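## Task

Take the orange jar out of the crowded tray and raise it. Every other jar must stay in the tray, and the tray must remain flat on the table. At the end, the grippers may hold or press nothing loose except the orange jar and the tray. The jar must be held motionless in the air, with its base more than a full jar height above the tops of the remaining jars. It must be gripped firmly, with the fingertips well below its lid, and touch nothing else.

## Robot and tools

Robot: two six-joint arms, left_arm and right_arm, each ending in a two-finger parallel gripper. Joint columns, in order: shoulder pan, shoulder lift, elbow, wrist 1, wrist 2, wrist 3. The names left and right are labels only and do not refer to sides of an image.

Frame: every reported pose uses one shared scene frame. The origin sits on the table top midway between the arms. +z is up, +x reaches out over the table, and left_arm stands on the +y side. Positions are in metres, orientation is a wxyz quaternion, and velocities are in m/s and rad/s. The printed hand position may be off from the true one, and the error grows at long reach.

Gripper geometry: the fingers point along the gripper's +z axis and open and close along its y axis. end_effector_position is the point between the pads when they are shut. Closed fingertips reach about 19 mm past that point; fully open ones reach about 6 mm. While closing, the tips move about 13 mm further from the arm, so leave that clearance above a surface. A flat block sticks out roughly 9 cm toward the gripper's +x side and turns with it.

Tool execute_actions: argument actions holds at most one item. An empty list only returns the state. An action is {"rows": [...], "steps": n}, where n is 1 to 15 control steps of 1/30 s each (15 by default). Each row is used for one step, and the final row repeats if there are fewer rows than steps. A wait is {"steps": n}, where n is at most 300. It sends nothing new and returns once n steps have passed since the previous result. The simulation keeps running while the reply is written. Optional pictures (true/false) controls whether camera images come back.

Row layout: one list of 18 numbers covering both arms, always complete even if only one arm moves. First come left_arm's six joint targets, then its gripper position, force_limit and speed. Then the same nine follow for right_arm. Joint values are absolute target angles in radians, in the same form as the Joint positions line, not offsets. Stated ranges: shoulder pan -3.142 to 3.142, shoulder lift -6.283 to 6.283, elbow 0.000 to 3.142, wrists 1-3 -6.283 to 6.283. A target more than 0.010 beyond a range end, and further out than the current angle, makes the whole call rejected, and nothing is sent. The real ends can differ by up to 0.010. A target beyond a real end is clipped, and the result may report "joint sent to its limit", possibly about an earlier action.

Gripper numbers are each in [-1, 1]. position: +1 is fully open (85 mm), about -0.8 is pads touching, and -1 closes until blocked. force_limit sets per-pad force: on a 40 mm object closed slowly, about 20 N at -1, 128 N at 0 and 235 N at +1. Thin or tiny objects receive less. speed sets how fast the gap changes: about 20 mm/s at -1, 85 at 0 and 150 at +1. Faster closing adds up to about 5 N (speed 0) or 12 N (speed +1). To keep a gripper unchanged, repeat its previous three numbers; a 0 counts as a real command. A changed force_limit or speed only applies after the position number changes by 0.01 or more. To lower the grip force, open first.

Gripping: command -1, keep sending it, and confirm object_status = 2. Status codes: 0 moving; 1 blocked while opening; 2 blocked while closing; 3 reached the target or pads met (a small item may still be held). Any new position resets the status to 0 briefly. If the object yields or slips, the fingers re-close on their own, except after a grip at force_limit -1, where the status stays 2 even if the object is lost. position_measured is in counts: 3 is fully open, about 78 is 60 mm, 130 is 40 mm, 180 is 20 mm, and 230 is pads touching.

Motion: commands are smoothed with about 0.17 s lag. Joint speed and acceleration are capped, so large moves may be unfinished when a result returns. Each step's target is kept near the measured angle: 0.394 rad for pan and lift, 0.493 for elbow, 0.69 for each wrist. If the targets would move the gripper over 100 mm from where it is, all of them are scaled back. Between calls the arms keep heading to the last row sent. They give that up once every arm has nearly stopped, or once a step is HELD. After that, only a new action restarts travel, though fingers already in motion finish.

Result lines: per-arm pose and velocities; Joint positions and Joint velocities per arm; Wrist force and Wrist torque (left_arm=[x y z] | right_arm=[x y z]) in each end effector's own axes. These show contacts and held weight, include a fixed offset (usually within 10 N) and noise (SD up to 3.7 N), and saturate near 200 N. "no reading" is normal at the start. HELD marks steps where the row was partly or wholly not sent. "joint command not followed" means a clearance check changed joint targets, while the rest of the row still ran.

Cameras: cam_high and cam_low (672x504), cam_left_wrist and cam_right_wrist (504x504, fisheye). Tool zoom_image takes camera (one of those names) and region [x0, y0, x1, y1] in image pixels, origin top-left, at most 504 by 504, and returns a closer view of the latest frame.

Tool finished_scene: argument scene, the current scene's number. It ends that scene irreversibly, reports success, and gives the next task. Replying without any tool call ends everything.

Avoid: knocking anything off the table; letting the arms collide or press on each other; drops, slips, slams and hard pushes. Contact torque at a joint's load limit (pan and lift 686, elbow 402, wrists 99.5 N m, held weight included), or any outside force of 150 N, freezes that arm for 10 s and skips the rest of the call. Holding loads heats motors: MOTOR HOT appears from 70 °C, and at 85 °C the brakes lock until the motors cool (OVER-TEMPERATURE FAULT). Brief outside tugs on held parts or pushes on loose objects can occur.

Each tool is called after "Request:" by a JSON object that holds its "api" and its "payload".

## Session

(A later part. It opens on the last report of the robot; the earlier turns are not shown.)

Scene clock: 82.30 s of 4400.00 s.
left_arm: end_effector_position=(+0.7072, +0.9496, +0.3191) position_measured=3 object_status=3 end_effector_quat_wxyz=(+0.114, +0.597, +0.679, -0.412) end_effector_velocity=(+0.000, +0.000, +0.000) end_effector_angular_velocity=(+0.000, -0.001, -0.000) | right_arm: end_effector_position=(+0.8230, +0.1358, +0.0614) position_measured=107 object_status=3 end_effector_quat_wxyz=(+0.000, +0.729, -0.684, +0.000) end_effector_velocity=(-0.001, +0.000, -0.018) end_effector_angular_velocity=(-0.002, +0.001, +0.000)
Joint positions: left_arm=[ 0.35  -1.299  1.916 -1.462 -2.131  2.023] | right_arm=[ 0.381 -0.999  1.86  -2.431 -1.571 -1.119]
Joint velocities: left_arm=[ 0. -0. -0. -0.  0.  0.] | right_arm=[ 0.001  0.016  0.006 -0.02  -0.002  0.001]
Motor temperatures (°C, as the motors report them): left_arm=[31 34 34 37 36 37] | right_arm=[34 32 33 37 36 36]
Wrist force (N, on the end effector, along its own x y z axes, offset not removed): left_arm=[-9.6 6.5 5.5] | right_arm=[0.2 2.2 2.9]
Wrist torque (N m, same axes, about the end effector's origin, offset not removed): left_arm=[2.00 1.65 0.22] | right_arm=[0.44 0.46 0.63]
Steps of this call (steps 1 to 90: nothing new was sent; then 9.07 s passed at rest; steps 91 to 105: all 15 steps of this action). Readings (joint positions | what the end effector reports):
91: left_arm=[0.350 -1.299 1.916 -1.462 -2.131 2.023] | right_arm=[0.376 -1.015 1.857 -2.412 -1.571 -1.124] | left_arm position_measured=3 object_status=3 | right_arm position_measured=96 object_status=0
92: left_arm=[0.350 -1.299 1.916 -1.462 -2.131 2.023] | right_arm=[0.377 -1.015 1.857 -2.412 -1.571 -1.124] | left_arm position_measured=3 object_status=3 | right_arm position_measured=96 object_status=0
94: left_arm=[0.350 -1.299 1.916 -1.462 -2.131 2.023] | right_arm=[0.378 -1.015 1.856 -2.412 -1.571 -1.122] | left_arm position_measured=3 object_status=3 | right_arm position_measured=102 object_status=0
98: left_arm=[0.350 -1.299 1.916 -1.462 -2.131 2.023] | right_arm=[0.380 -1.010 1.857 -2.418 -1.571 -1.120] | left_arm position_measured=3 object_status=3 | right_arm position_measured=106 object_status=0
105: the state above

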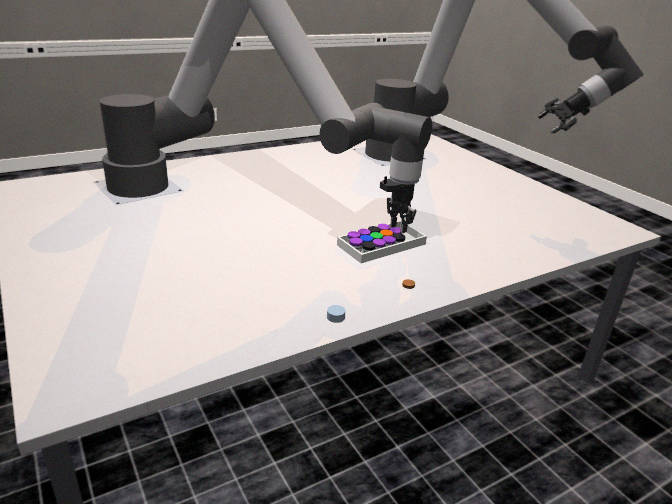

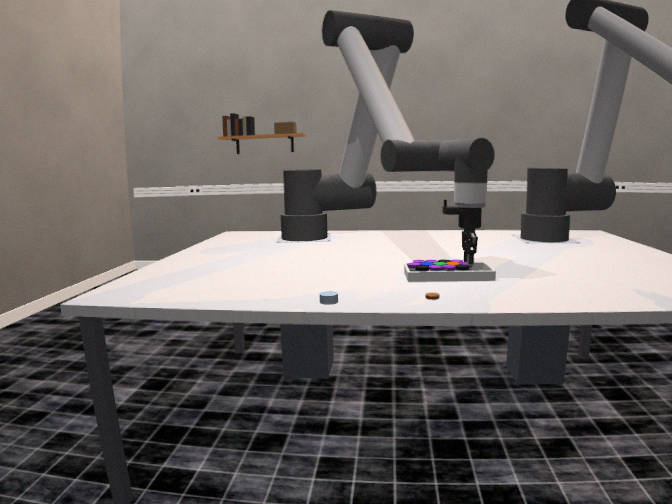

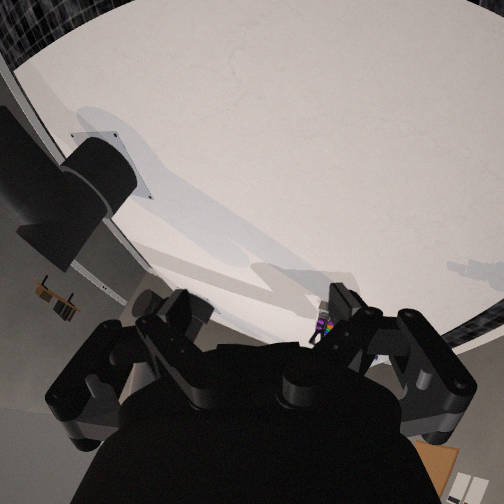

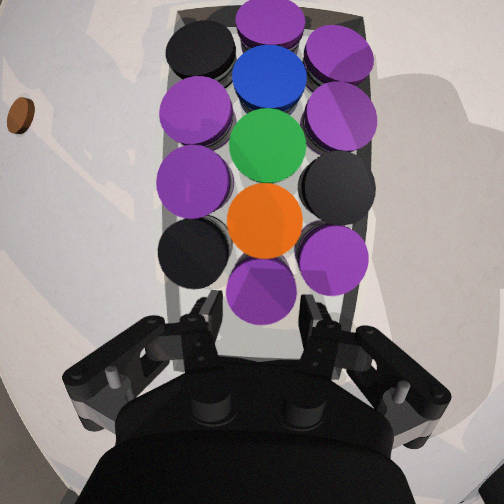

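Request:
{"api": "execute_actions", "payload": {"actions": [{"rows":[[0.35,-1.299,1.916,-1.462,-2.131,2.023,1,0,0,0.3813,-0.986,1.8643,-2.449,-1.571,-1.119,0.13,-0.8,0],[0.35,-1.299,1.916,-1.462,-2.131,2.023,1,0,0,0.3813,-0.986,1.8643,-2.449,-1.571,-1.119,0.13,-0.8,0],[0.35,-1.299,1.916,-1.462,-2.131,2.023,1,0,0,0.3813,-0.986,1.8643,-2.449,-1.571,-1.119,0.13,-0.8,0],[0.35,-1.299,1.916,-1.462,-2.131,2.023,1,0,0,0.3813,-0.986,1.8643,-2.449,-1.571,-1.119,0.13,-0.8,0],[0.35,-1.299,1.916,-1.462,-2.131,2.023,1,0,0,0.3813,-0.986,1.8643,-2.449,-1.571,-1.119,0.13,-0.8,0],[0.35,-1.299,1.916,-1.462,-2.131,2.023,1,0,0,0.378,-0.988,1.868,-2.4508,-1.571,-1.1223,0.13,-0.8,0]],"steps":15}], "pictures": false}}

Request:
{"api": "execute_actions", "payload": {"actions": [{"rows":[[0.35,-1.299,1.916,-1.462,-2.131,2.023,1,0,0,0.378,-0.988,1.868,-2.4508,-1.571,-1.1223,-1,-0.9,-0.7]],"steps":15}]}}

Scene clock: 90.60 s of 4400.00 s.
left_arm: end_effector_position=(+0.7072, +0.9496, +0.3191) position_measured=3 object_status=3 end_effector_quat_wxyz=(+0.114, +0.597, +0.679, -0.412) end_effector_velocity=(+0.001, +0.000, +0.001) end_effector_angular_velocity=(+0.001, -0.002, +0.000) | right_arm: end_effector_position=(+0.8229, +0.1324, +0.0473) position_measured=113 object_status=3 end_effector_quat_wxyz=(+0.000, +0.729, -0.684, +0.000) end_effector_velocity=(+0.002, -0.003, -0.002) end_effector_angular_velocity=(+0.002, -0.002, -0.000)
Joint positions: left_arm=[ 0.35  -1.299  1.916 -1.462 -2.131  2.023] | right_arm=[ 0.379 -0.988  1.867 -2.45  -1.571 -1.122]
Joint velocities: left_arm=[ 0.    -0.001 -0.001 -0.     0.    -0.   ] | right_arm=[-0.003  0.001  0.003 -0.007  0.    -0.003]
Motor temperatures (°C, as the motors report them): left_arm=[31 34 34 37 36 37] | right_arm=[34 32 33 37 36 36]
Wrist force (N, on the end effector, along its own x y z axes, offset not removed): left_arm=[-9.0 7.3 -1.3] | right_arm=[2.3 4.5 2.4]
Wrist torque (N m, same axes, about the end effector's origin, offset not removed): left_arm=[2.03 1.30 0.47] | right_arm=[1.01 -0.11 0.60]
Steps of this call (steps 1 to 15: the robot went on to your last target; steps 16 to 90: nothing new was sent; then 4.80 s passed at rest; steps 91 to 105: all 15 steps of this action). Readings (joint positions | what the end effector reports):
91: left_arm=[0.350 -1.299 1.916 -1.462 -2.131 2.023] | right_arm=[0.381 -0.997 1.861 -2.434 -1.571 -1.119] | left_arm position_measured=3 object_status=3 | right_arm position_measured=107 object_status=0
92: left_arm=[0.350 -1.299 1.916 -1.462 -2.131 2.023] | right_arm=[0.381 -0.997 1.861 -2.435 -1.571 -1.119] | left_arm position_measured=3 object_status=3 | right_arm position_measured=107 object_status=0
94: left_arm=[0.350 -1.299 1.916 -1.462 -2.131 2.023] | right_arm=[0.381 -0.993 1.862 -2.440 -1.571 -1.119] | left_arm position_measured=3 object_status=3 | right_arm position_measured=111 object_status=0
98: left_arm=[0.350 -1.299 1.916 -1.462 -2.131 2.023] | right_arm=[0.381 -0.989 1.864 -2.446 -1.571 -1.119] | left_arm position_measured=3 object_status=3 | right_arm position_measured=113 object_status=0
105: the state above

Scene clock: 91.10 s of 4400.00 s.
left_arm: end_effector_position=(+0.7072, +0.9496, +0.3191) position_measured=3 object_status=3 end_effector_quat_wxyz=(+0.114, +0.597, +0.679, -0.412) end_effector_velocity=(+0.001, +0.000, +0.000) end_effector_angular_velocity=(+0.001, -0.001, -0.001) | right_arm: end_effector_position=(+0.8231, +0.1319, +0.0470) position_measured=123 object_status=2 end_effector_quat_wxyz=(-0.000, +0.729, -0.684, +0.000) end_effector_velocity=(-0.000, -0.001, -0.000) end_effector_angular_velocity=(-0.003, +0.000, +0.000)
Joint positions: left_arm=[ 0.35  -1.299  1.916 -1.462 -2.131  2.023] | right_arm=[ 0.378 -0.988  1.868 -2.451 -1.571 -1.122]
Joint velocities: left_arm=[-0.001  0.    -0.001  0.     0.    -0.   ] | right_arm=[-0.    -0.     0.     0.002 -0.003 -0.   ]
Motor temperatures (°C, as the motors report them): left_arm=[31 34 34 37 36 37] | right_arm=[34 32 33 37 36 36]
Wrist force (N, on the end effector, along its own x y z axes, offset not removed): left_arm=[-7.8 3.0 4.2] | right_arm=[0.1 6.7 -17.6]
Wrist torque (N m, same axes, about the end effector's origin, offset not removed): left_arm=[1.26 1.08 0.26] | right_arm=[0.15 0.05 0.60]
Steps of this call (steps 1 to 15: all 15 steps of this action). Readings (joint positions | what the end effector reports):
1: left_arm=[0.350 -1.299 1.916 -1.462 -2.131 2.023] | right_arm=[0.378 -0.988 1.868 -2.450 -1.571 -1.122] | left_arm position_measured=3 object_status=3 | right_arm position_measured=113 object_status=0
2: left_arm=[0.350 -1.299 1.916 -1.462 -2.131 2.023] | right_arm=[0.378 -0.988 1.868 -2.450 -1.571 -1.122] | left_arm position_measured=3 object_status=3 | right_arm position_measured=113 object_status=0
4: left_arm=[0.350 -1.299 1.916 -1.462 -2.131 2.023] | right_arm=[0.378 -0.988 1.868 -2.451 -1.571 -1.122] | left_arm position_measured=3 object_status=3 | right_arm position_measured=116 object_status=0
8: left_arm=[0.350 -1.299 1.916 -1.462 -2.131 2.023] | right_arm=[0.378 -0.988 1.868 -2.451 -1.571 -1.122] | left_arm position_measured=3 object_status=3 | right_arm position_measured=123 object_status=0
15: the state above

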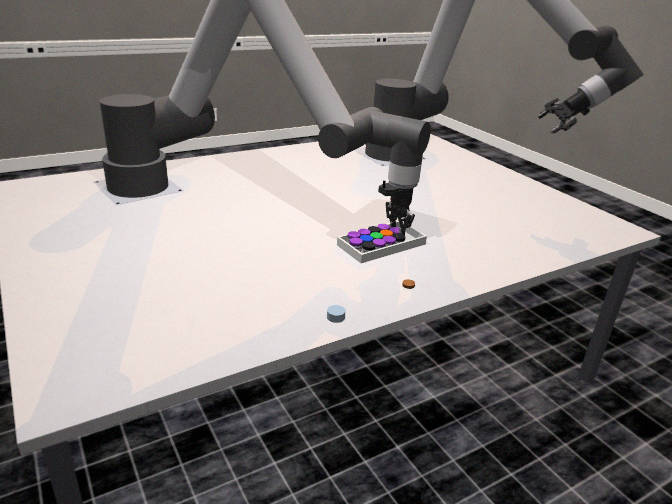

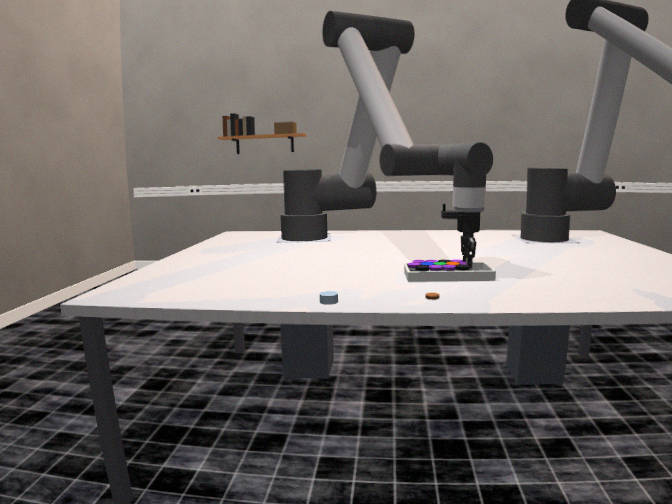

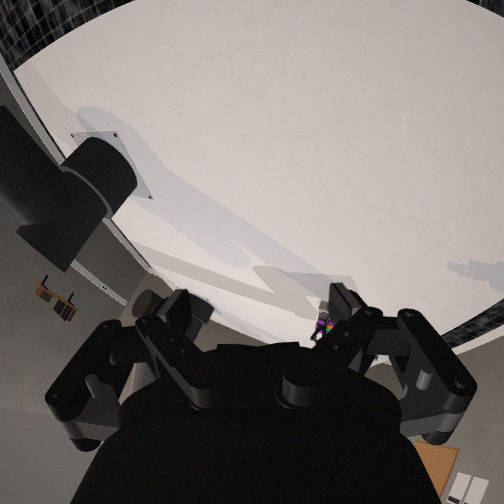

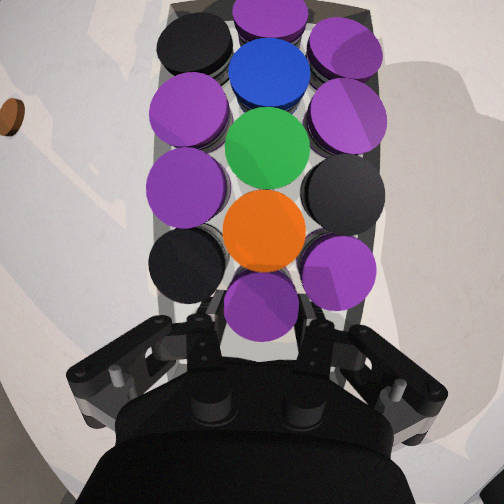

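Request:
{"api": "execute_actions", "payload": {"actions": [{"rows":[[0.35,-1.299,1.916,-1.462,-2.131,2.023,1,0,0,0.378,-0.9898,1.8674,-2.4484,-1.571,-1.1223,-1,-0.9,-0.7],[0.35,-1.299,1.916,-1.462,-2.131,2.023,1,0,0,0.378,-0.9898,1.8674,-2.4484,-1.571,-1.1223,-1,-0.9,-0.7],[0.35,-1.299,1.916,-1.462,-2.131,2.023,1,0,0,0.378,-0.9898,1.8674,-2.4484,-1.571,-1.1223,-1,-0.9,-0.7],[0.35,-1.299,1.916,-1.462,-2.131,2.023,1,0,0,0.386,-0.9851,1.858,-2.4437,-1.571,-1.1143,-1,-0.9,-0.7],[0.35,-1.299,1.916,-1.462,-2.131,2.023,1,0,0,0.394,-0.9804,1.8484,-2.4388,-1.571,-1.1063,-1,-0.9,-0.7],[0.35,-1.299,1.916,-1.462,-2.131,2.023,1,0,0,0.402,-0.9757,1.8388,-2.4339,-1.571,-1.0983,-1,-0.9,-0.7],[0.35,-1.299,1.916,-1.462,-2.131,2.023,1,0,0,0.410,-0.971,1.829,-2.4288,-1.571,-1.0903,-1,-0.9,-0.7]],"steps":15}], "pictures": false}}

Request:
{"api": "execute_actions", "payload": {"actions": [{"steps":12}]}}

Request:
{"api": "zoom_image", "payload": {"camera": "cam_high", "region": [350, 190, 450, 265]}}

Scene clock: 102.67 s of 4400.00 s.
left_arm: end_effector_position=(+0.7072, +0.9496, +0.3191) position_measured=3 object_status=3 end_effector_quat_wxyz=(+0.114, +0.597, +0.679, -0.412) end_effector_velocity=(-0.001, +0.000, -0.001) end_effector_angular_velocity=(-0.000, +0.002, +0.001) | right_arm: end_effector_position=(+0.8210, +0.1669, +0.0488) position_measured=124 object_status=2 end_effector_quat_wxyz=(+0.000, +0.729, -0.684, +0.000) end_effector_velocity=(-0.003, +0.036, +0.001) end_effector_angular_velocity=(+0.000, +0.000, +0.001)
Joint positions: left_arm=[ 0.35  -1.299  1.916 -1.462 -2.131  2.023] | right_arm=[ 0.406 -0.973  1.834 -2.431 -1.571 -1.094]
Joint velocities: left_arm=[ 0.001  0.     0.001  0.     0.    -0.   ] | right_arm=[ 0.029  0.016 -0.035  0.019  0.     0.029]
Motor temperatures (°C, as the motors report them): left_arm=[31 34 34 37 36 37] | right_arm=[34 32 33 37 36 36]
Wrist force (N, on the end effector, along its own x y z axes, offset not removed): left_arm=[-11.8 4.0 1.6] | right_arm=[0.6 6.4 3.5]
Wrist torque (N m, same axes, about the end effector's origin, offset not removed): left_arm=[1.44 2.03 0.26] | right_arm=[1.28 0.21 0.58]
Steps of this call (steps 1 to 15: the robot went on to your last target; steps 16 to 90: nothing new was sent; then 8.07 s passed at rest; steps 91 to 105: all 15 steps of this action). Readings (joint positions | what the end effector reports):
91: left_arm=[0.350 -1.299 1.916 -1.462 -2.131 2.023] | right_arm=[0.378 -0.988 1.868 -2.451 -1.571 -1.122] | left_arm position_measured=3 object_status=3 | right_arm position_measured=123 object_status=2
92: left_arm=[0.350 -1.299 1.916 -1.462 -2.131 2.023] | right_arm=[0.378 -0.988 1.868 -2.451 -1.571 -1.122] | left_arm position_measured=3 object_status=3 | right_arm position_measured=123 object_status=2
94: left_arm=[0.350 -1.299 1.916 -1.462 -2.131 2.023] | right_arm=[0.378 -0.989 1.868 -2.450 -1.571 -1.122] | left_arm position_measured=3 object_status=3 | right_arm position_measured=123 object_status=2
98: left_arm=[0.350 -1.299 1.916 -1.462 -2.131 2.023] | right_arm=[0.388 -0.984 1.856 -2.443 -1.571 -1.113] | left_arm position_measured=3 object_status=3 | right_arm position_measured=124 object_status=2
105: the state above

Scene clock: 103.07 s of 4400.00 s.
left_arm: end_effector_position=(+0.7072, +0.9496, +0.3191) position_measured=3 object_status=3 end_effector_quat_wxyz=(+0.114, +0.597, +0.679, -0.412) end_effector_velocity=(-0.000, +0.000, -0.001) end_effector_angular_velocity=(-0.001, +0.002, +0.001) | right_arm: end_effector_position=(+0.8207, +0.1713, +0.0490) position_measured=124 object_status=2 end_effector_quat_wxyz=(+0.000, +0.729, -0.684, +0.000) end_effector_velocity=(-0.001, +0.000, -0.001) end_effector_angular_velocity=(-0.002, +0.001, -0.001)
Joint positions: left_arm=[ 0.35  -1.299  1.916 -1.462 -2.131  2.023] | right_arm=[ 0.41  -0.971  1.829 -2.429 -1.571 -1.09 ]
Joint velocities: left_arm=[ 0.001  0.001  0.     0.    -0.     0.   ] | right_arm=[ 0.001  0.001 -0.     0.001 -0.002  0.002]
Motor temperatures (°C, as the motors report them): left_arm=[31 34 34 37 36 37] | right_arm=[34 32 33 37 36 36]
Wrist force (N, on the end effector, along its own x y z axes, offset not removed): left_arm=[-11.1 3.3 2.8] | right_arm=[2.7 0.5 1.4]
Wrist torque (N m, same axes, about the end effector's origin, offset not removed): left_arm=[1.42 1.82 0.35] | right_arm=[0.21 -0.12 0.63]
Steps of this call (steps 1 to 12: the robot went on to your last target). Readings (joint positions | what the end effector reports):
1: left_arm=[0.350 -1.299 1.916 -1.462 -2.131 2.023] | right_arm=[0.407 -0.973 1.832 -2.431 -1.571 -1.093] | left_arm position_measured=3 object_status=3 | right_arm position_measured=124 object_status=2
2: left_arm=[0.350 -1.299 1.916 -1.462 -2.131 2.023] | right_arm=[0.408 -0.972 1.832 -2.430 -1.571 -1.092] | left_arm position_measured=3 object_status=3 | right_arm position_measured=124 object_status=2
4: left_arm=[0.350 -1.299 1.916 -1.462 -2.131 2.023] | right_arm=[0.409 -0.972 1.831 -2.430 -1.571 -1.092] | left_arm position_measured=3 object_status=3 | right_arm position_measured=124 object_status=2
8: left_arm=[0.350 -1.299 1.916 -1.462 -2.131 2.023] | right_arm=[0.410 -0.971 1.830 -2.429 -1.571 -1.091] | left_arm position_measured=3 object_status=3 | right_arm position_measured=124 object_status=2
12: the state above

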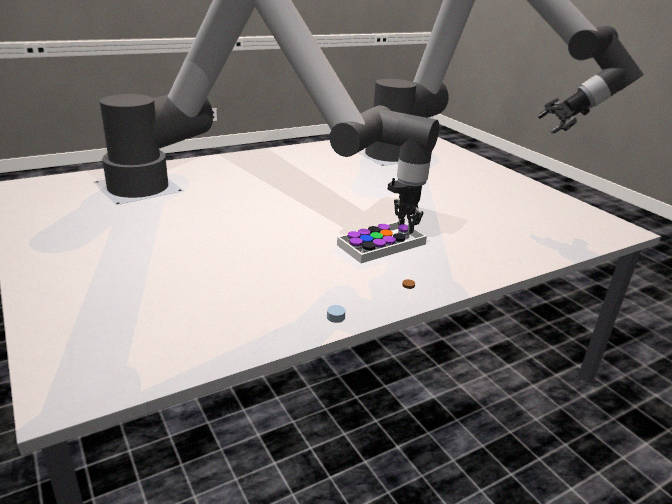

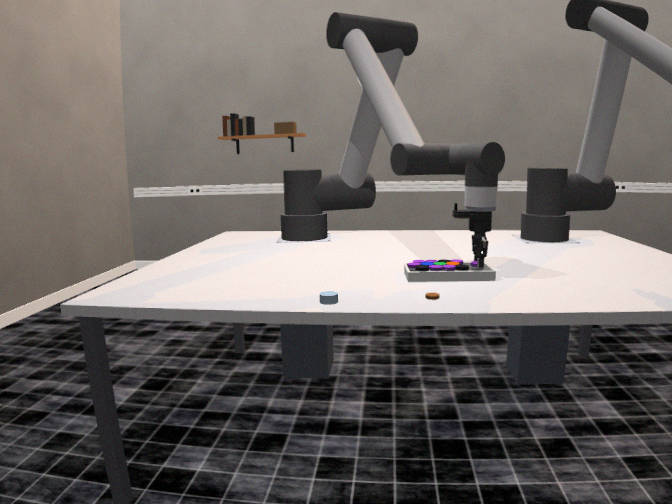

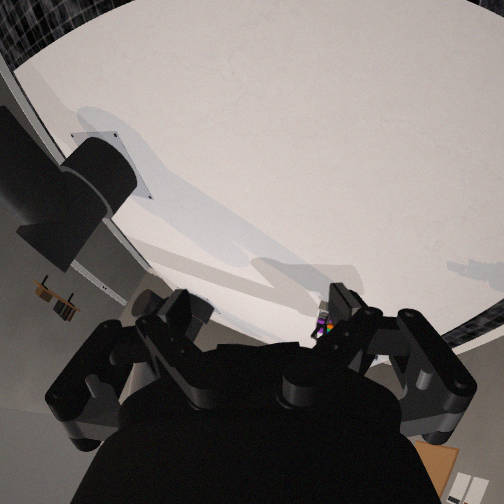

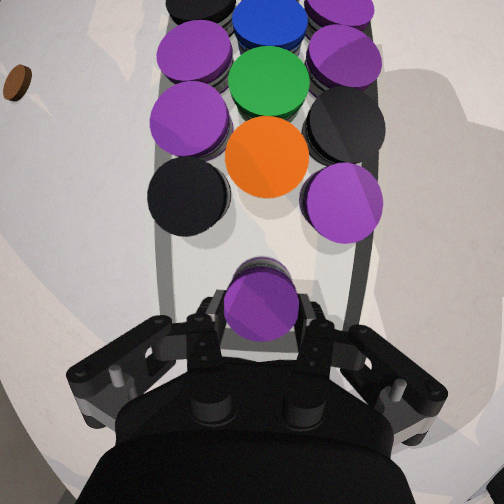

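Region (350, 190, 450, 265) of cam_high's 672x504 image, scaled by 5.040, with more detail than that image has; it fills the top 378 rows of this view, and the rest is white.

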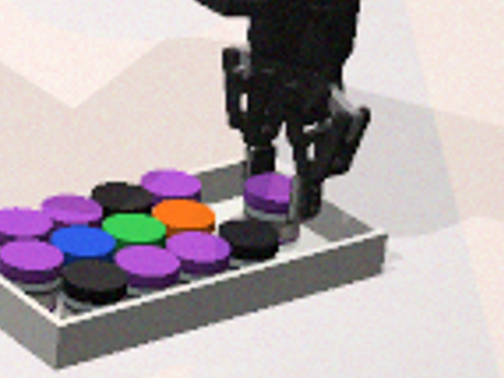

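Request:
{"api": "execute_actions", "payload": {"actions": [{"rows":[[0.35,-1.299,1.916,-1.462,-2.131,2.023,1,0,0,0.410,-0.9697,1.8294,-2.4305,-1.571,-1.0903,-1,-0.9,-0.7],[0.35,-1.299,1.916,-1.462,-2.131,2.023,1,0,0,0.410,-0.9697,1.8294,-2.4305,-1.571,-1.0903,-1,-0.9,-0.7],[0.35,-1.299,1.916,-1.462,-2.131,2.023,1,0,0,0.410,-0.9697,1.8294,-2.4305,-1.571,-1.0903,-1,-0.9,-0.7],[0.35,-1.299,1.916,-1.462,-2.131,2.023,1,0,0,0.410,-0.9697,1.8294,-2.4305,-1.571,-1.0903,-1,-0.9,-0.7],[0.35,-1.299,1.916,-1.462,-2.131,2.023,1,0,0,0.410,-0.9697,1.8294,-2.4305,-1.571,-1.0903,0.16,-0.9,0]],"steps":12}], "pictures": false}}

Request:
{"api": "execute_actions", "payload": {"actions": [{"rows":[[0.35,-1.299,1.916,-1.462,-2.131,2.023,1,0,0,0.410,-0.9963,1.821,-2.3955,-1.571,-1.0903,0.16,-0.9,0]],"steps":10}], "pictures": false}}

Request:
{"api": "execute_actions", "payload": {"actions": [{"rows":[[0.35,-1.299,1.916,-1.462,-2.131,2.023,1,0,0,0.3441,-0.9969,1.8275,-2.4014,-1.571,-1.1562,0.16,-0.9,0]],"steps":15}], "pictures": false}}

Request:
{"api": "execute_actions", "payload": {"actions": [{"rows":[[0.35,-1.299,1.916,-1.462,-2.131,2.023,1,0,0,0.3441,-0.989,1.83,-2.4118,-1.571,-1.1562,0.16,-0.9,0]],"steps":15}]}}

Request:
{"api": "zoom_image", "payload": {"camera": "cam_low", "region": [430, 235, 500, 290]}}

Scene clock: 123.77 s of 4400.00 s.
left_arm: end_effector_position=(+0.7072, +0.9496, +0.3191) position_measured=3 object_status=3 end_effector_quat_wxyz=(+0.114, +0.597, +0.679, -0.412) end_effector_velocity=(-0.001, +0.001, -0.000) end_effector_angular_velocity=(+0.000, +0.001, +0.002) | right_arm: end_effector_position=(+0.8208, +0.1716, +0.0478) position_measured=109 object_status=0 end_effector_quat_wxyz=(-0.000, +0.729, -0.684, +0.000) end_effector_velocity=(+0.001, +0.001, +0.000) end_effector_angular_velocity=(+0.000, -0.003, +0.000)
Joint positions: left_arm=[ 0.35  -1.299  1.916 -1.462 -2.131  2.023] | right_arm=[ 0.41  -0.97   1.829 -2.43  -1.571 -1.09 ]
Joint velocities: left_arm=[ 0.002 -0.     0.001 -0.     0.    -0.001] | right_arm=[ 0.     0.001 -0.001 -0.003 -0.001 -0.   ]
Motor temperatures (°C, as the motors report them): left_arm=[31 34 34 37 36 37] | right_arm=[34 32 33 37 36 36]
Wrist force (N, on the end effector, along its own x y z axes, offset not removed): left_arm=[-7.7 5.4 7.2] | right_arm=[2.7 4.4 1.4]
Wrist torque (N m, same axes, about the end effector's origin, offset not removed): left_arm=[1.64 1.21 0.24] | right_arm=[0.92 -0.09 0.63]
Steps of this call (steps 1 to 15: the robot went on to your last target; steps 16 to 90: nothing new was sent; then 17.30 s passed at rest; steps 91 to 102: all 12 steps of this action). Readings (joint positions | what the end effector reports):
91: left_arm=[0.350 -1.299 1.916 -1.462 -2.131 2.023] | right_arm=[0.410 -0.971 1.829 -2.429 -1.571 -1.090] | left_arm position_measured=3 object_status=3 | right_arm position_measured=124 object_status=2
92: left_arm=[0.350 -1.299 1.916 -1.462 -2.131 2.023] | right_arm=[0.410 -0.971 1.829 -2.429 -1.571 -1.090] | left_arm position_measured=3 object_status=3 | right_arm position_measured=124 object_status=2
94: left_arm=[0.350 -1.299 1.916 -1.462 -2.131 2.023] | right_arm=[0.410 -0.970 1.829 -2.429 -1.571 -1.090] | left_arm position_measured=3 object_status=3 | right_arm position_measured=124 object_status=2
98: left_arm=[0.350 -1.299 1.916 -1.462 -2.131 2.023] | right_arm=[0.410 -0.970 1.829 -2.430 -1.571 -1.090] | left_arm position_measured=3 object_status=3 | right_arm position_measured=117 object_status=0
102: the state above

Scene clock: 124.10 s of 4400.00 s.
left_arm: end_effector_position=(+0.7072, +0.9496, +0.3191) position_measured=3 object_status=3 end_effector_quat_wxyz=(+0.114, +0.597, +0.679, -0.412) end_effector_velocity=(-0.001, -0.000, -0.001) end_effector_angular_velocity=(-0.000, +0.001, -0.000) | right_arm: end_effector_position=(+0.8207, +0.1716, +0.0734) position_measured=109 object_status=3 end_effector_quat_wxyz=(+0.000, +0.729, -0.684, +0.000) end_effector_velocity=(-0.000, -0.001, +0.030) end_effector_angular_velocity=(-0.002, +0.001, +0.001)
Joint positions: left_arm=[ 0.35  -1.299  1.916 -1.462 -2.131  2.023] | right_arm=[ 0.41  -0.993  1.822 -2.4   -1.571 -1.09 ]
Joint velocities: left_arm=[ 0.     0.     0.001 -0.001  0.     0.   ] | right_arm=[-0.    -0.027 -0.009  0.037 -0.001 -0.001]
Motor temperatures (°C, as the motors report them): left_arm=[31 34 34 37 36 37] | right_arm=[34 32 33 37 36 36]
Wrist force (N, on the end effector, along its own x y z axes, offset not removed): left_arm=[-9.0 0.5 -0.4] | right_arm=[1.2 2.2 3.2]
Wrist torque (N m, same axes, about the end effector's origin, offset not removed): left_arm=[0.71 1.43 0.31] | right_arm=[0.57 0.32 0.61]
Steps of this call (steps 1 to 10: all 10 steps of this action). Readings (joint positions | what the end effector reports):
1: left_arm=[0.350 -1.299 1.916 -1.462 -2.131 2.023] | right_arm=[0.410 -0.970 1.829 -2.430 -1.571 -1.090] | left_arm position_measured=3 object_status=3 | right_arm position_measured=109 object_status=0
2: left_arm=[0.350 -1.299 1.916 -1.462 -2.131 2.023] | right_arm=[0.410 -0.971 1.829 -2.429 -1.571 -1.090] | left_arm position_measured=3 object_status=3 | right_arm position_measured=109 object_status=0
4: left_arm=[0.350 -1.299 1.916 -1.462 -2.131 2.023] | right_arm=[0.410 -0.980 1.826 -2.418 -1.571 -1.090] | left_arm position_measured=3 object_status=3 | right_arm position_measured=109 object_status=0
8: left_arm=[0.350 -1.299 1.916 -1.462 -2.131 2.023] | right_arm=[0.410 -0.990 1.823 -2.403 -1.571 -1.090] | left_arm position_measured=3 object_status=3 | right_arm position_measured=109 object_status=3
10: the state above

Scene clock: 124.60 s of 4400.00 s.
left_arm: end_effector_position=(+0.7072, +0.9496, +0.3191) position_measured=3 object_status=3 end_effector_quat_wxyz=(+0.114, +0.597, +0.679, -0.412) end_effector_velocity=(+0.000, -0.000, -0.000) end_effector_angular_velocity=(+0.000, +0.001, -0.000) | right_arm: end_effector_position=(+0.8636, +0.1141, +0.0747) position_measured=109 object_status=3 end_effector_quat_wxyz=(+0.000, +0.729, -0.684, +0.000) end_effector_velocity=(+0.011, -0.017, -0.000) end_effector_angular_velocity=(+0.003, +0.001, -0.001)
Joint positions: left_arm=[ 0.35  -1.299  1.916 -1.462 -2.131  2.023] | right_arm=[ 0.347 -0.997  1.827 -2.401 -1.571 -1.154]
Joint velocities: left_arm=[-0.  0.  0.  0.  0. -0.] | right_arm=[-0.019 -0.001  0.002 -0.001  0.003 -0.017]
Motor temperatures (°C, as the motors report them): left_arm=[31 34 34 37 36 37] | right_arm=[34 32 33 37 36 36]
Wrist force (N, on the end effector, along its own x y z axes, offset not removed): left_arm=[-11.2 5.5 5.4] | right_arm=[0.2 4.2 1.9]
Wrist torque (N m, same axes, about the end effector's origin, offset not removed): left_arm=[1.88 1.80 0.39] | right_arm=[0.88 0.45 0.55]
Steps of this call (steps 1 to 15: all 15 steps of this action). Readings (joint positions | what the end effector reports):
1: left_arm=[0.350 -1.299 1.916 -1.462 -2.131 2.023] | right_arm=[0.410 -0.994 1.822 -2.399 -1.571 -1.090] | left_arm position_measured=3 object_status=3 | right_arm position_measured=109 object_status=3
2: left_arm=[0.350 -1.299 1.916 -1.462 -2.131 2.023] | right_arm=[0.408 -0.994 1.822 -2.399 -1.571 -1.092] | left_arm position_measured=3 object_status=3 | right_arm position_measured=109 object_status=3
4: left_arm=[0.350 -1.299 1.916 -1.462 -2.131 2.023] | right_arm=[0.387 -0.995 1.824 -2.399 -1.571 -1.113] | left_arm position_measured=3 object_status=3 | right_arm position_measured=109 object_status=3
8: left_arm=[0.350 -1.299 1.916 -1.462 -2.131 2.023] | right_arm=[0.359 -0.996 1.826 -2.401 -1.571 -1.141] | left_arm position_measured=3 object_status=3 | right_arm position_measured=109 object_status=3
15: the state above

Scene clock: 125.10 s of 4400.00 s.
left_arm: end_effector_position=(+0.7072, +0.9496, +0.3191) position_measured=3 object_status=3 end_effector_quat_wxyz=(+0.114, +0.597, +0.679, -0.412) end_effector_velocity=(+0.000, +0.000, +0.000) end_effector_angular_velocity=(+0.000, -0.001, -0.000) | right_arm: end_effector_position=(+0.8652, +0.1119, +0.0663) position_measured=109 object_status=3 end_effector_quat_wxyz=(-0.000, +0.729, -0.684, +0.000) end_effector_velocity=(-0.002, -0.001, -0.004) end_effector_angular_velocity=(-0.001, +0.003, -0.001)
Joint positions: left_arm=[ 0.35  -1.299  1.916 -1.462 -2.131  2.023] | right_arm=[ 0.344 -0.989  1.83  -2.411 -1.571 -1.156]
Joint velocities: left_arm=[ 0. -0. -0.  0.  0.  0.] | right_arm=[-0.     0.002  0.002 -0.001  0.001  0.   ]
Motor temperatures (°C, as the motors report them): left_arm=[31 34 34 37 36 37] | right_arm=[34 32 33 37 36 36]
Wrist force (N, on the end effector, along its own x y z axes, offset not removed): left_arm=[-11.0 5.4 2.1] | right_arm=[2.1 1.0 3.5]
Wrist torque (N m, same axes, about the end effector's origin, offset not removed): left_arm=[1.78 1.85 0.26] | right_arm=[0.25 0.07 0.57]
Steps of this call (steps 1 to 15: all 15 steps of this action). Readings (joint positions | what the end effector reports):
1: left_arm=[0.350 -1.299 1.916 -1.462 -2.131 2.023] | right_arm=[0.346 -0.997 1.827 -2.401 -1.571 -1.154] | left_arm position_measured=3 object_status=3 | right_arm position_measured=109 object_status=3
2: left_arm=[0.350 -1.299 1.916 -1.462 -2.131 2.023] | right_arm=[0.346 -0.996 1.827 -2.402 -1.571 -1.155] | left_arm position_measured=3 object_status=3 | right_arm position_measured=109 object_status=3
4: left_arm=[0.350 -1.299 1.916 -1.462 -2.131 2.023] | right_arm=[0.345 -0.994 1.828 -2.405 -1.571 -1.155] | left_arm position_measured=3 object_status=3 | right_arm position_measured=109 object_status=3
8: left_arm=[0.350 -1.299 1.916 -1.462 -2.131 2.023] | right_arm=[0.344 -0.991 1.829 -2.410 -1.571 -1.156] | left_arm position_measured=3 object_status=3 | right_arm position_measured=109 object_status=3
15: the state above

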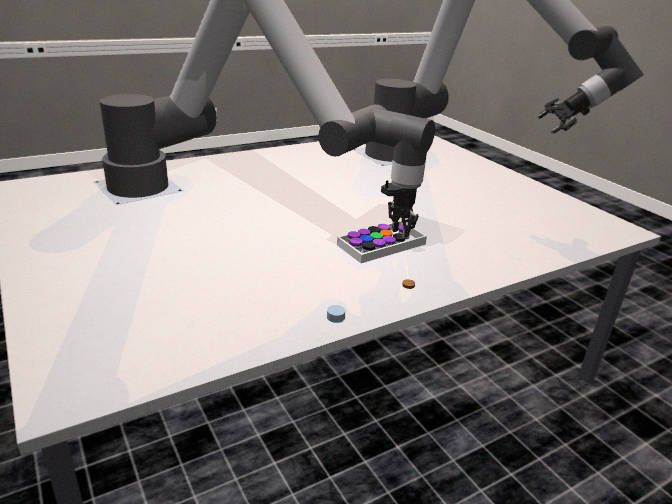

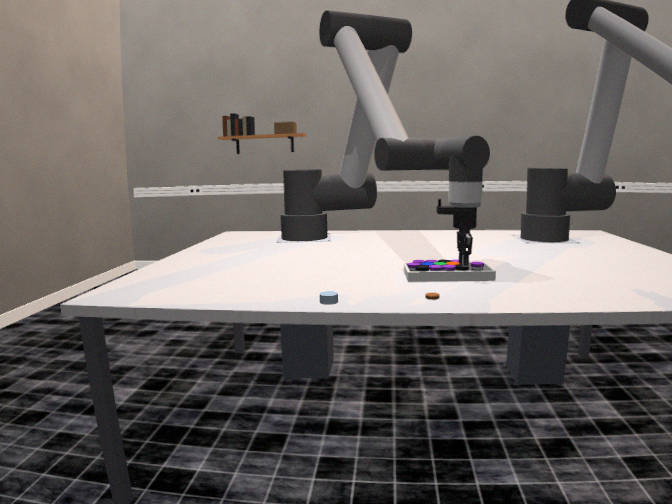

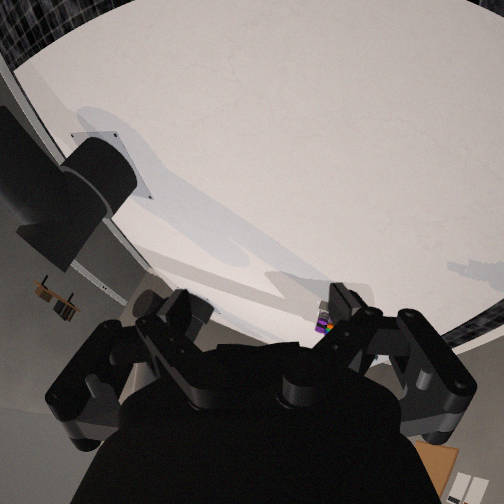

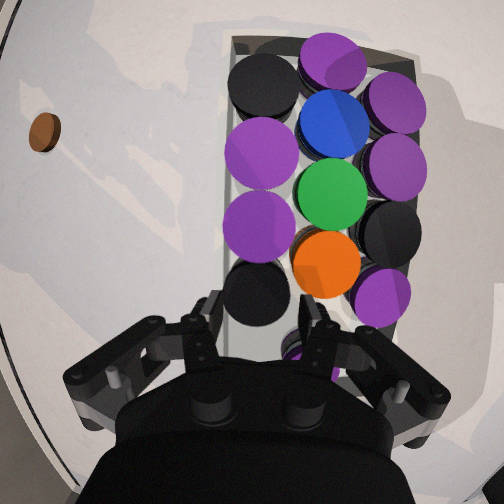

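Region (430, 235, 500, 290) of cam_low's 672x504 image, scaled by 7.200, with more detail than that image has; it fills the top 396 rows of this view, and the rest is white.

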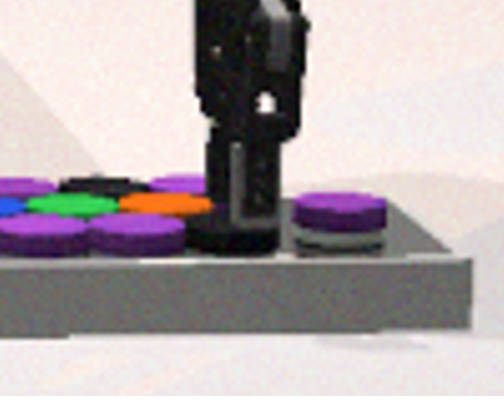

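Request:
{"api": "execute_actions", "payload": {"actions": [{"rows":[[0.35,-1.299,1.916,-1.462,-2.131,2.023,1,0,0,0.3437,-0.9865,1.8252,-2.4095,-1.571,-1.1566,0.16,-0.9,0]],"steps":8}], "pictures": false}}

Request:
{"api": "execute_actions", "payload": {"actions": [{"rows":[[0.35,-1.299,1.916,-1.462,-2.131,2.023,1,0,0,0.3437,-0.9775,1.828,-2.4213,-1.571,-1.1566,0.16,-0.9,0]],"steps":14}], "pictures": false}}

Request:
{"api": "execute_actions", "payload": {"actions": [{"rows":[[0.35,-1.299,1.916,-1.462,-2.131,2.023,1,0,0,0.3437,-0.9775,1.828,-2.4213,-1.571,-1.1566,-1,-0.9,-0.7]],"steps":15}]}}

Scene clock: 133.23 s of 4400.00 s.
left_arm: end_effector_position=(+0.7072, +0.9496, +0.3191) position_measured=3 object_status=3 end_effector_quat_wxyz=(+0.114, +0.597, +0.679, -0.412) end_effector_velocity=(-0.000, -0.001, -0.001) end_effector_angular_velocity=(-0.000, +0.001, -0.001) | right_arm: end_effector_position=(+0.8675, +0.1127, +0.0658) position_measured=109 object_status=3 end_effector_quat_wxyz=(+0.000, +0.729, -0.684, +0.000) end_effector_velocity=(+0.004, +0.002, -0.001) end_effector_angular_velocity=(+0.001, +0.002, -0.001)
Joint positions: left_arm=[ 0.35  -1.299  1.916 -1.462 -2.131  2.023] | right_arm=[ 0.344 -0.987  1.826 -2.41  -1.571 -1.157]
Joint velocities: left_arm=[-0.001  0.     0.001 -0.     0.    -0.   ] | right_arm=[-0.     0.004 -0.008  0.005  0.002  0.   ]
Motor temperatures (°C, as the motors report them): left_arm=[31 34 34 37 36 37] | right_arm=[34 32 33 37 36 36]
Wrist force (N, on the end effector, along its own x y z axes, offset not removed): left_arm=[-12.0 2.4 1.0] | right_arm=[3.2 3.8 1.3]
Wrist torque (N m, same axes, about the end effector's origin, offset not removed): left_arm=[1.28 1.87 0.35] | right_arm=[0.82 -0.15 0.59]
Steps of this call (steps 1 to 15: the robot went on to your last target; steps 16 to 90: nothing new was sent; then 4.87 s passed at rest; steps 91 to 98: all 8 steps of this action). Readings (joint positions | what the end effector reports):
91: left_arm=[0.350 -1.299 1.916 -1.462 -2.131 2.023] | right_arm=[0.344 -0.989 1.830 -2.412 -1.571 -1.156] | left_arm position_measured=3 object_status=3 | right_arm position_measured=109 object_status=3
92: left_arm=[0.350 -1.299 1.916 -1.462 -2.131 2.023] | right_arm=[0.344 -0.989 1.830 -2.412 -1.571 -1.156] | left_arm position_measured=3 object_status=3 | right_arm position_measured=109 object_status=3
94: left_arm=[0.350 -1.299 1.916 -1.462 -2.131 2.023] | right_arm=[0.344 -0.988 1.828 -2.411 -1.571 -1.156] | left_arm position_measured=3 object_status=3 | right_arm position_measured=109 object_status=3
98: the state above

Scene clock: 133.70 s of 4400.00 s.
left_arm: end_effector_position=(+0.7072, +0.9496, +0.3191) position_measured=3 object_status=3 end_effector_quat_wxyz=(+0.114, +0.597, +0.679, -0.412) end_effector_velocity=(+0.000, -0.000, +0.000) end_effector_angular_velocity=(-0.000, -0.001, -0.001) | right_arm: end_effector_position=(+0.8682, +0.1130, +0.0563) position_measured=109 object_status=3 end_effector_quat_wxyz=(+0.000, +0.729, -0.684, +0.000) end_effector_velocity=(+0.000, -0.000, -0.004) end_effector_angular_velocity=(-0.000, -0.000, -0.001)
Joint positions: left_arm=[ 0.35  -1.299  1.916 -1.462 -2.131  2.023] | right_arm=[ 0.344 -0.978  1.828 -2.421 -1.571 -1.157]
Joint velocities: left_arm=[-0.    -0.     0.    -0.    -0.     0.001] | right_arm=[-0.     0.003  0.001 -0.004 -0.     0.001]
Motor temperatures (°C, as the motors report them): left_arm=[31 34 34 37 36 37] | right_arm=[34 32 33 37 36 36]
Wrist force (N, on the end effector, along its own x y z axes, offset not removed): left_arm=[-10.2 1.7 4.0] | right_arm=[-1.6 5.0 1.5]
Wrist torque (N m, same axes, about the end effector's origin, offset not removed): left_arm=[1.05 1.70 0.45] | right_arm=[1.06 0.62 0.66]
Steps of this call (steps 1 to 14: all 14 steps of this action). Readings (joint positions | what the end effector reports):
1: left_arm=[0.350 -1.299 1.916 -1.462 -2.131 2.023] | right_arm=[0.344 -0.987 1.826 -2.410 -1.571 -1.157] | left_arm position_measured=3 object_status=3 | right_arm position_measured=109 object_status=3
2: left_arm=[0.350 -1.299 1.916 -1.462 -2.131 2.023] | right_arm=[0.344 -0.986 1.826 -2.411 -1.571 -1.157] | left_arm position_measured=3 object_status=3 | right_arm position_measured=109 object_status=3
4: left_arm=[0.350 -1.299 1.916 -1.462 -2.131 2.023] | right_arm=[0.344 -0.983 1.827 -2.414 -1.571 -1.157] | left_arm position_measured=3 object_status=3 | right_arm position_measured=109 object_status=3
8: left_arm=[0.350 -1.299 1.916 -1.462 -2.131 2.023] | right_arm=[0.344 -0.979 1.827 -2.419 -1.571 -1.157] | left_arm position_measured=3 object_status=3 | right_arm position_measured=109 object_status=3
14: the state above

Scene clock: 134.20 s of 4400.00 s.
left_arm: end_effector_position=(+0.7072, +0.9496, +0.3191) position_measured=3 object_status=3 end_effector_quat_wxyz=(+0.114, +0.597, +0.679, -0.412) end_effector_velocity=(+0.001, -0.000, +0.000) end_effector_angular_velocity=(+0.000, -0.002, -0.000) | right_arm: end_effector_position=(+0.8683, +0.1130, +0.0559) position_measured=124 object_status=2 end_effector_quat_wxyz=(-0.000, +0.729, -0.684, +0.000) end_effector_velocity=(+0.002, +0.000, +0.001) end_effector_angular_velocity=(+0.000, -0.003, -0.000)
Joint positions: left_arm=[ 0.35  -1.299  1.916 -1.462 -2.131  2.023] | right_arm=[ 0.344 -0.978  1.828 -2.421 -1.571 -1.157]
Joint velocities: left_arm=[-0.     0.    -0.001 -0.    -0.     0.   ] | right_arm=[-0.     0.    -0.001 -0.001 -0.001  0.   ]
Motor temperatures (°C, as the motors report them): left_arm=[31 34 34 37 36 37] | right_arm=[34 32 33 37 36 36]
Wrist force (N, on the end effector, along its own x y z axes, offset not removed): left_arm=[-10.2 3.5 0.1] | right_arm=[3.2 4.3 -13.8]
Wrist torque (N m, same axes, about the end effector's origin, offset not removed): left_arm=[1.36 1.68 0.25] | right_arm=[0.40 0.15 0.60]
Steps of this call (steps 1 to 15: all 15 steps of this action). Readings (joint positions | what the end effector reports):
1: left_arm=[0.350 -1.299 1.916 -1.462 -2.131 2.023] | right_arm=[0.344 -0.978 1.828 -2.421 -1.571 -1.157] | left_arm position_measured=3 object_status=3 | right_arm position_measured=109 object_status=0
2: left_arm=[0.350 -1.299 1.916 -1.462 -2.131 2.023] | right_arm=[0.344 -0.978 1.828 -2.421 -1.571 -1.157] | left_arm position_measured=3 object_status=3 | right_arm position_measured=109 object_status=0
4: left_arm=[0.350 -1.299 1.916 -1.462 -2.131 2.023] | right_arm=[0.344 -0.978 1.828 -2.421 -1.571 -1.157] | left_arm position_measured=3 object_status=3 | right_arm position_measured=112 object_status=0
8: left_arm=[0.350 -1.299 1.916 -1.462 -2.131 2.023] | right_arm=[0.344 -0.978 1.828 -2.421 -1.571 -1.157] | left_arm position_measured=3 object_status=3 | right_arm position_measured=124 object_status=0
15: the state above

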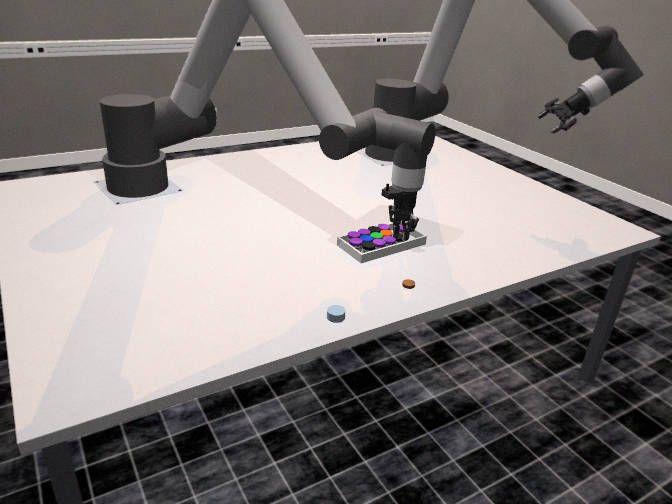

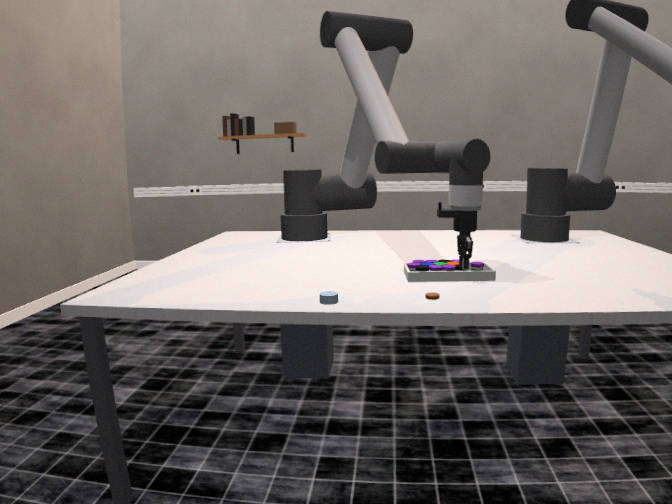

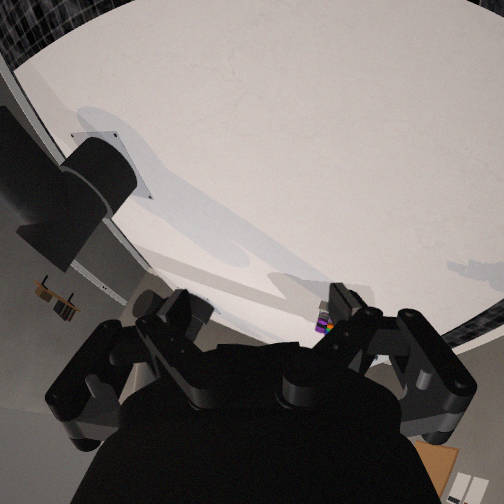

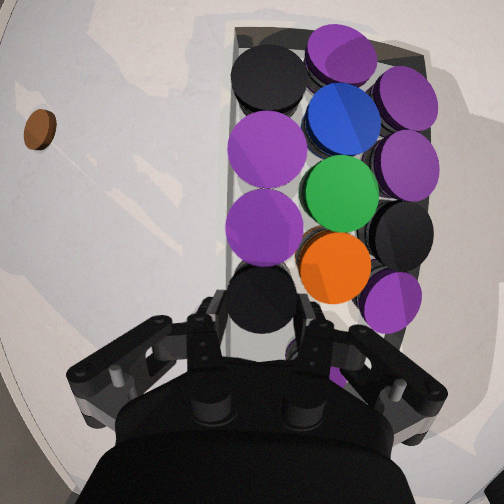

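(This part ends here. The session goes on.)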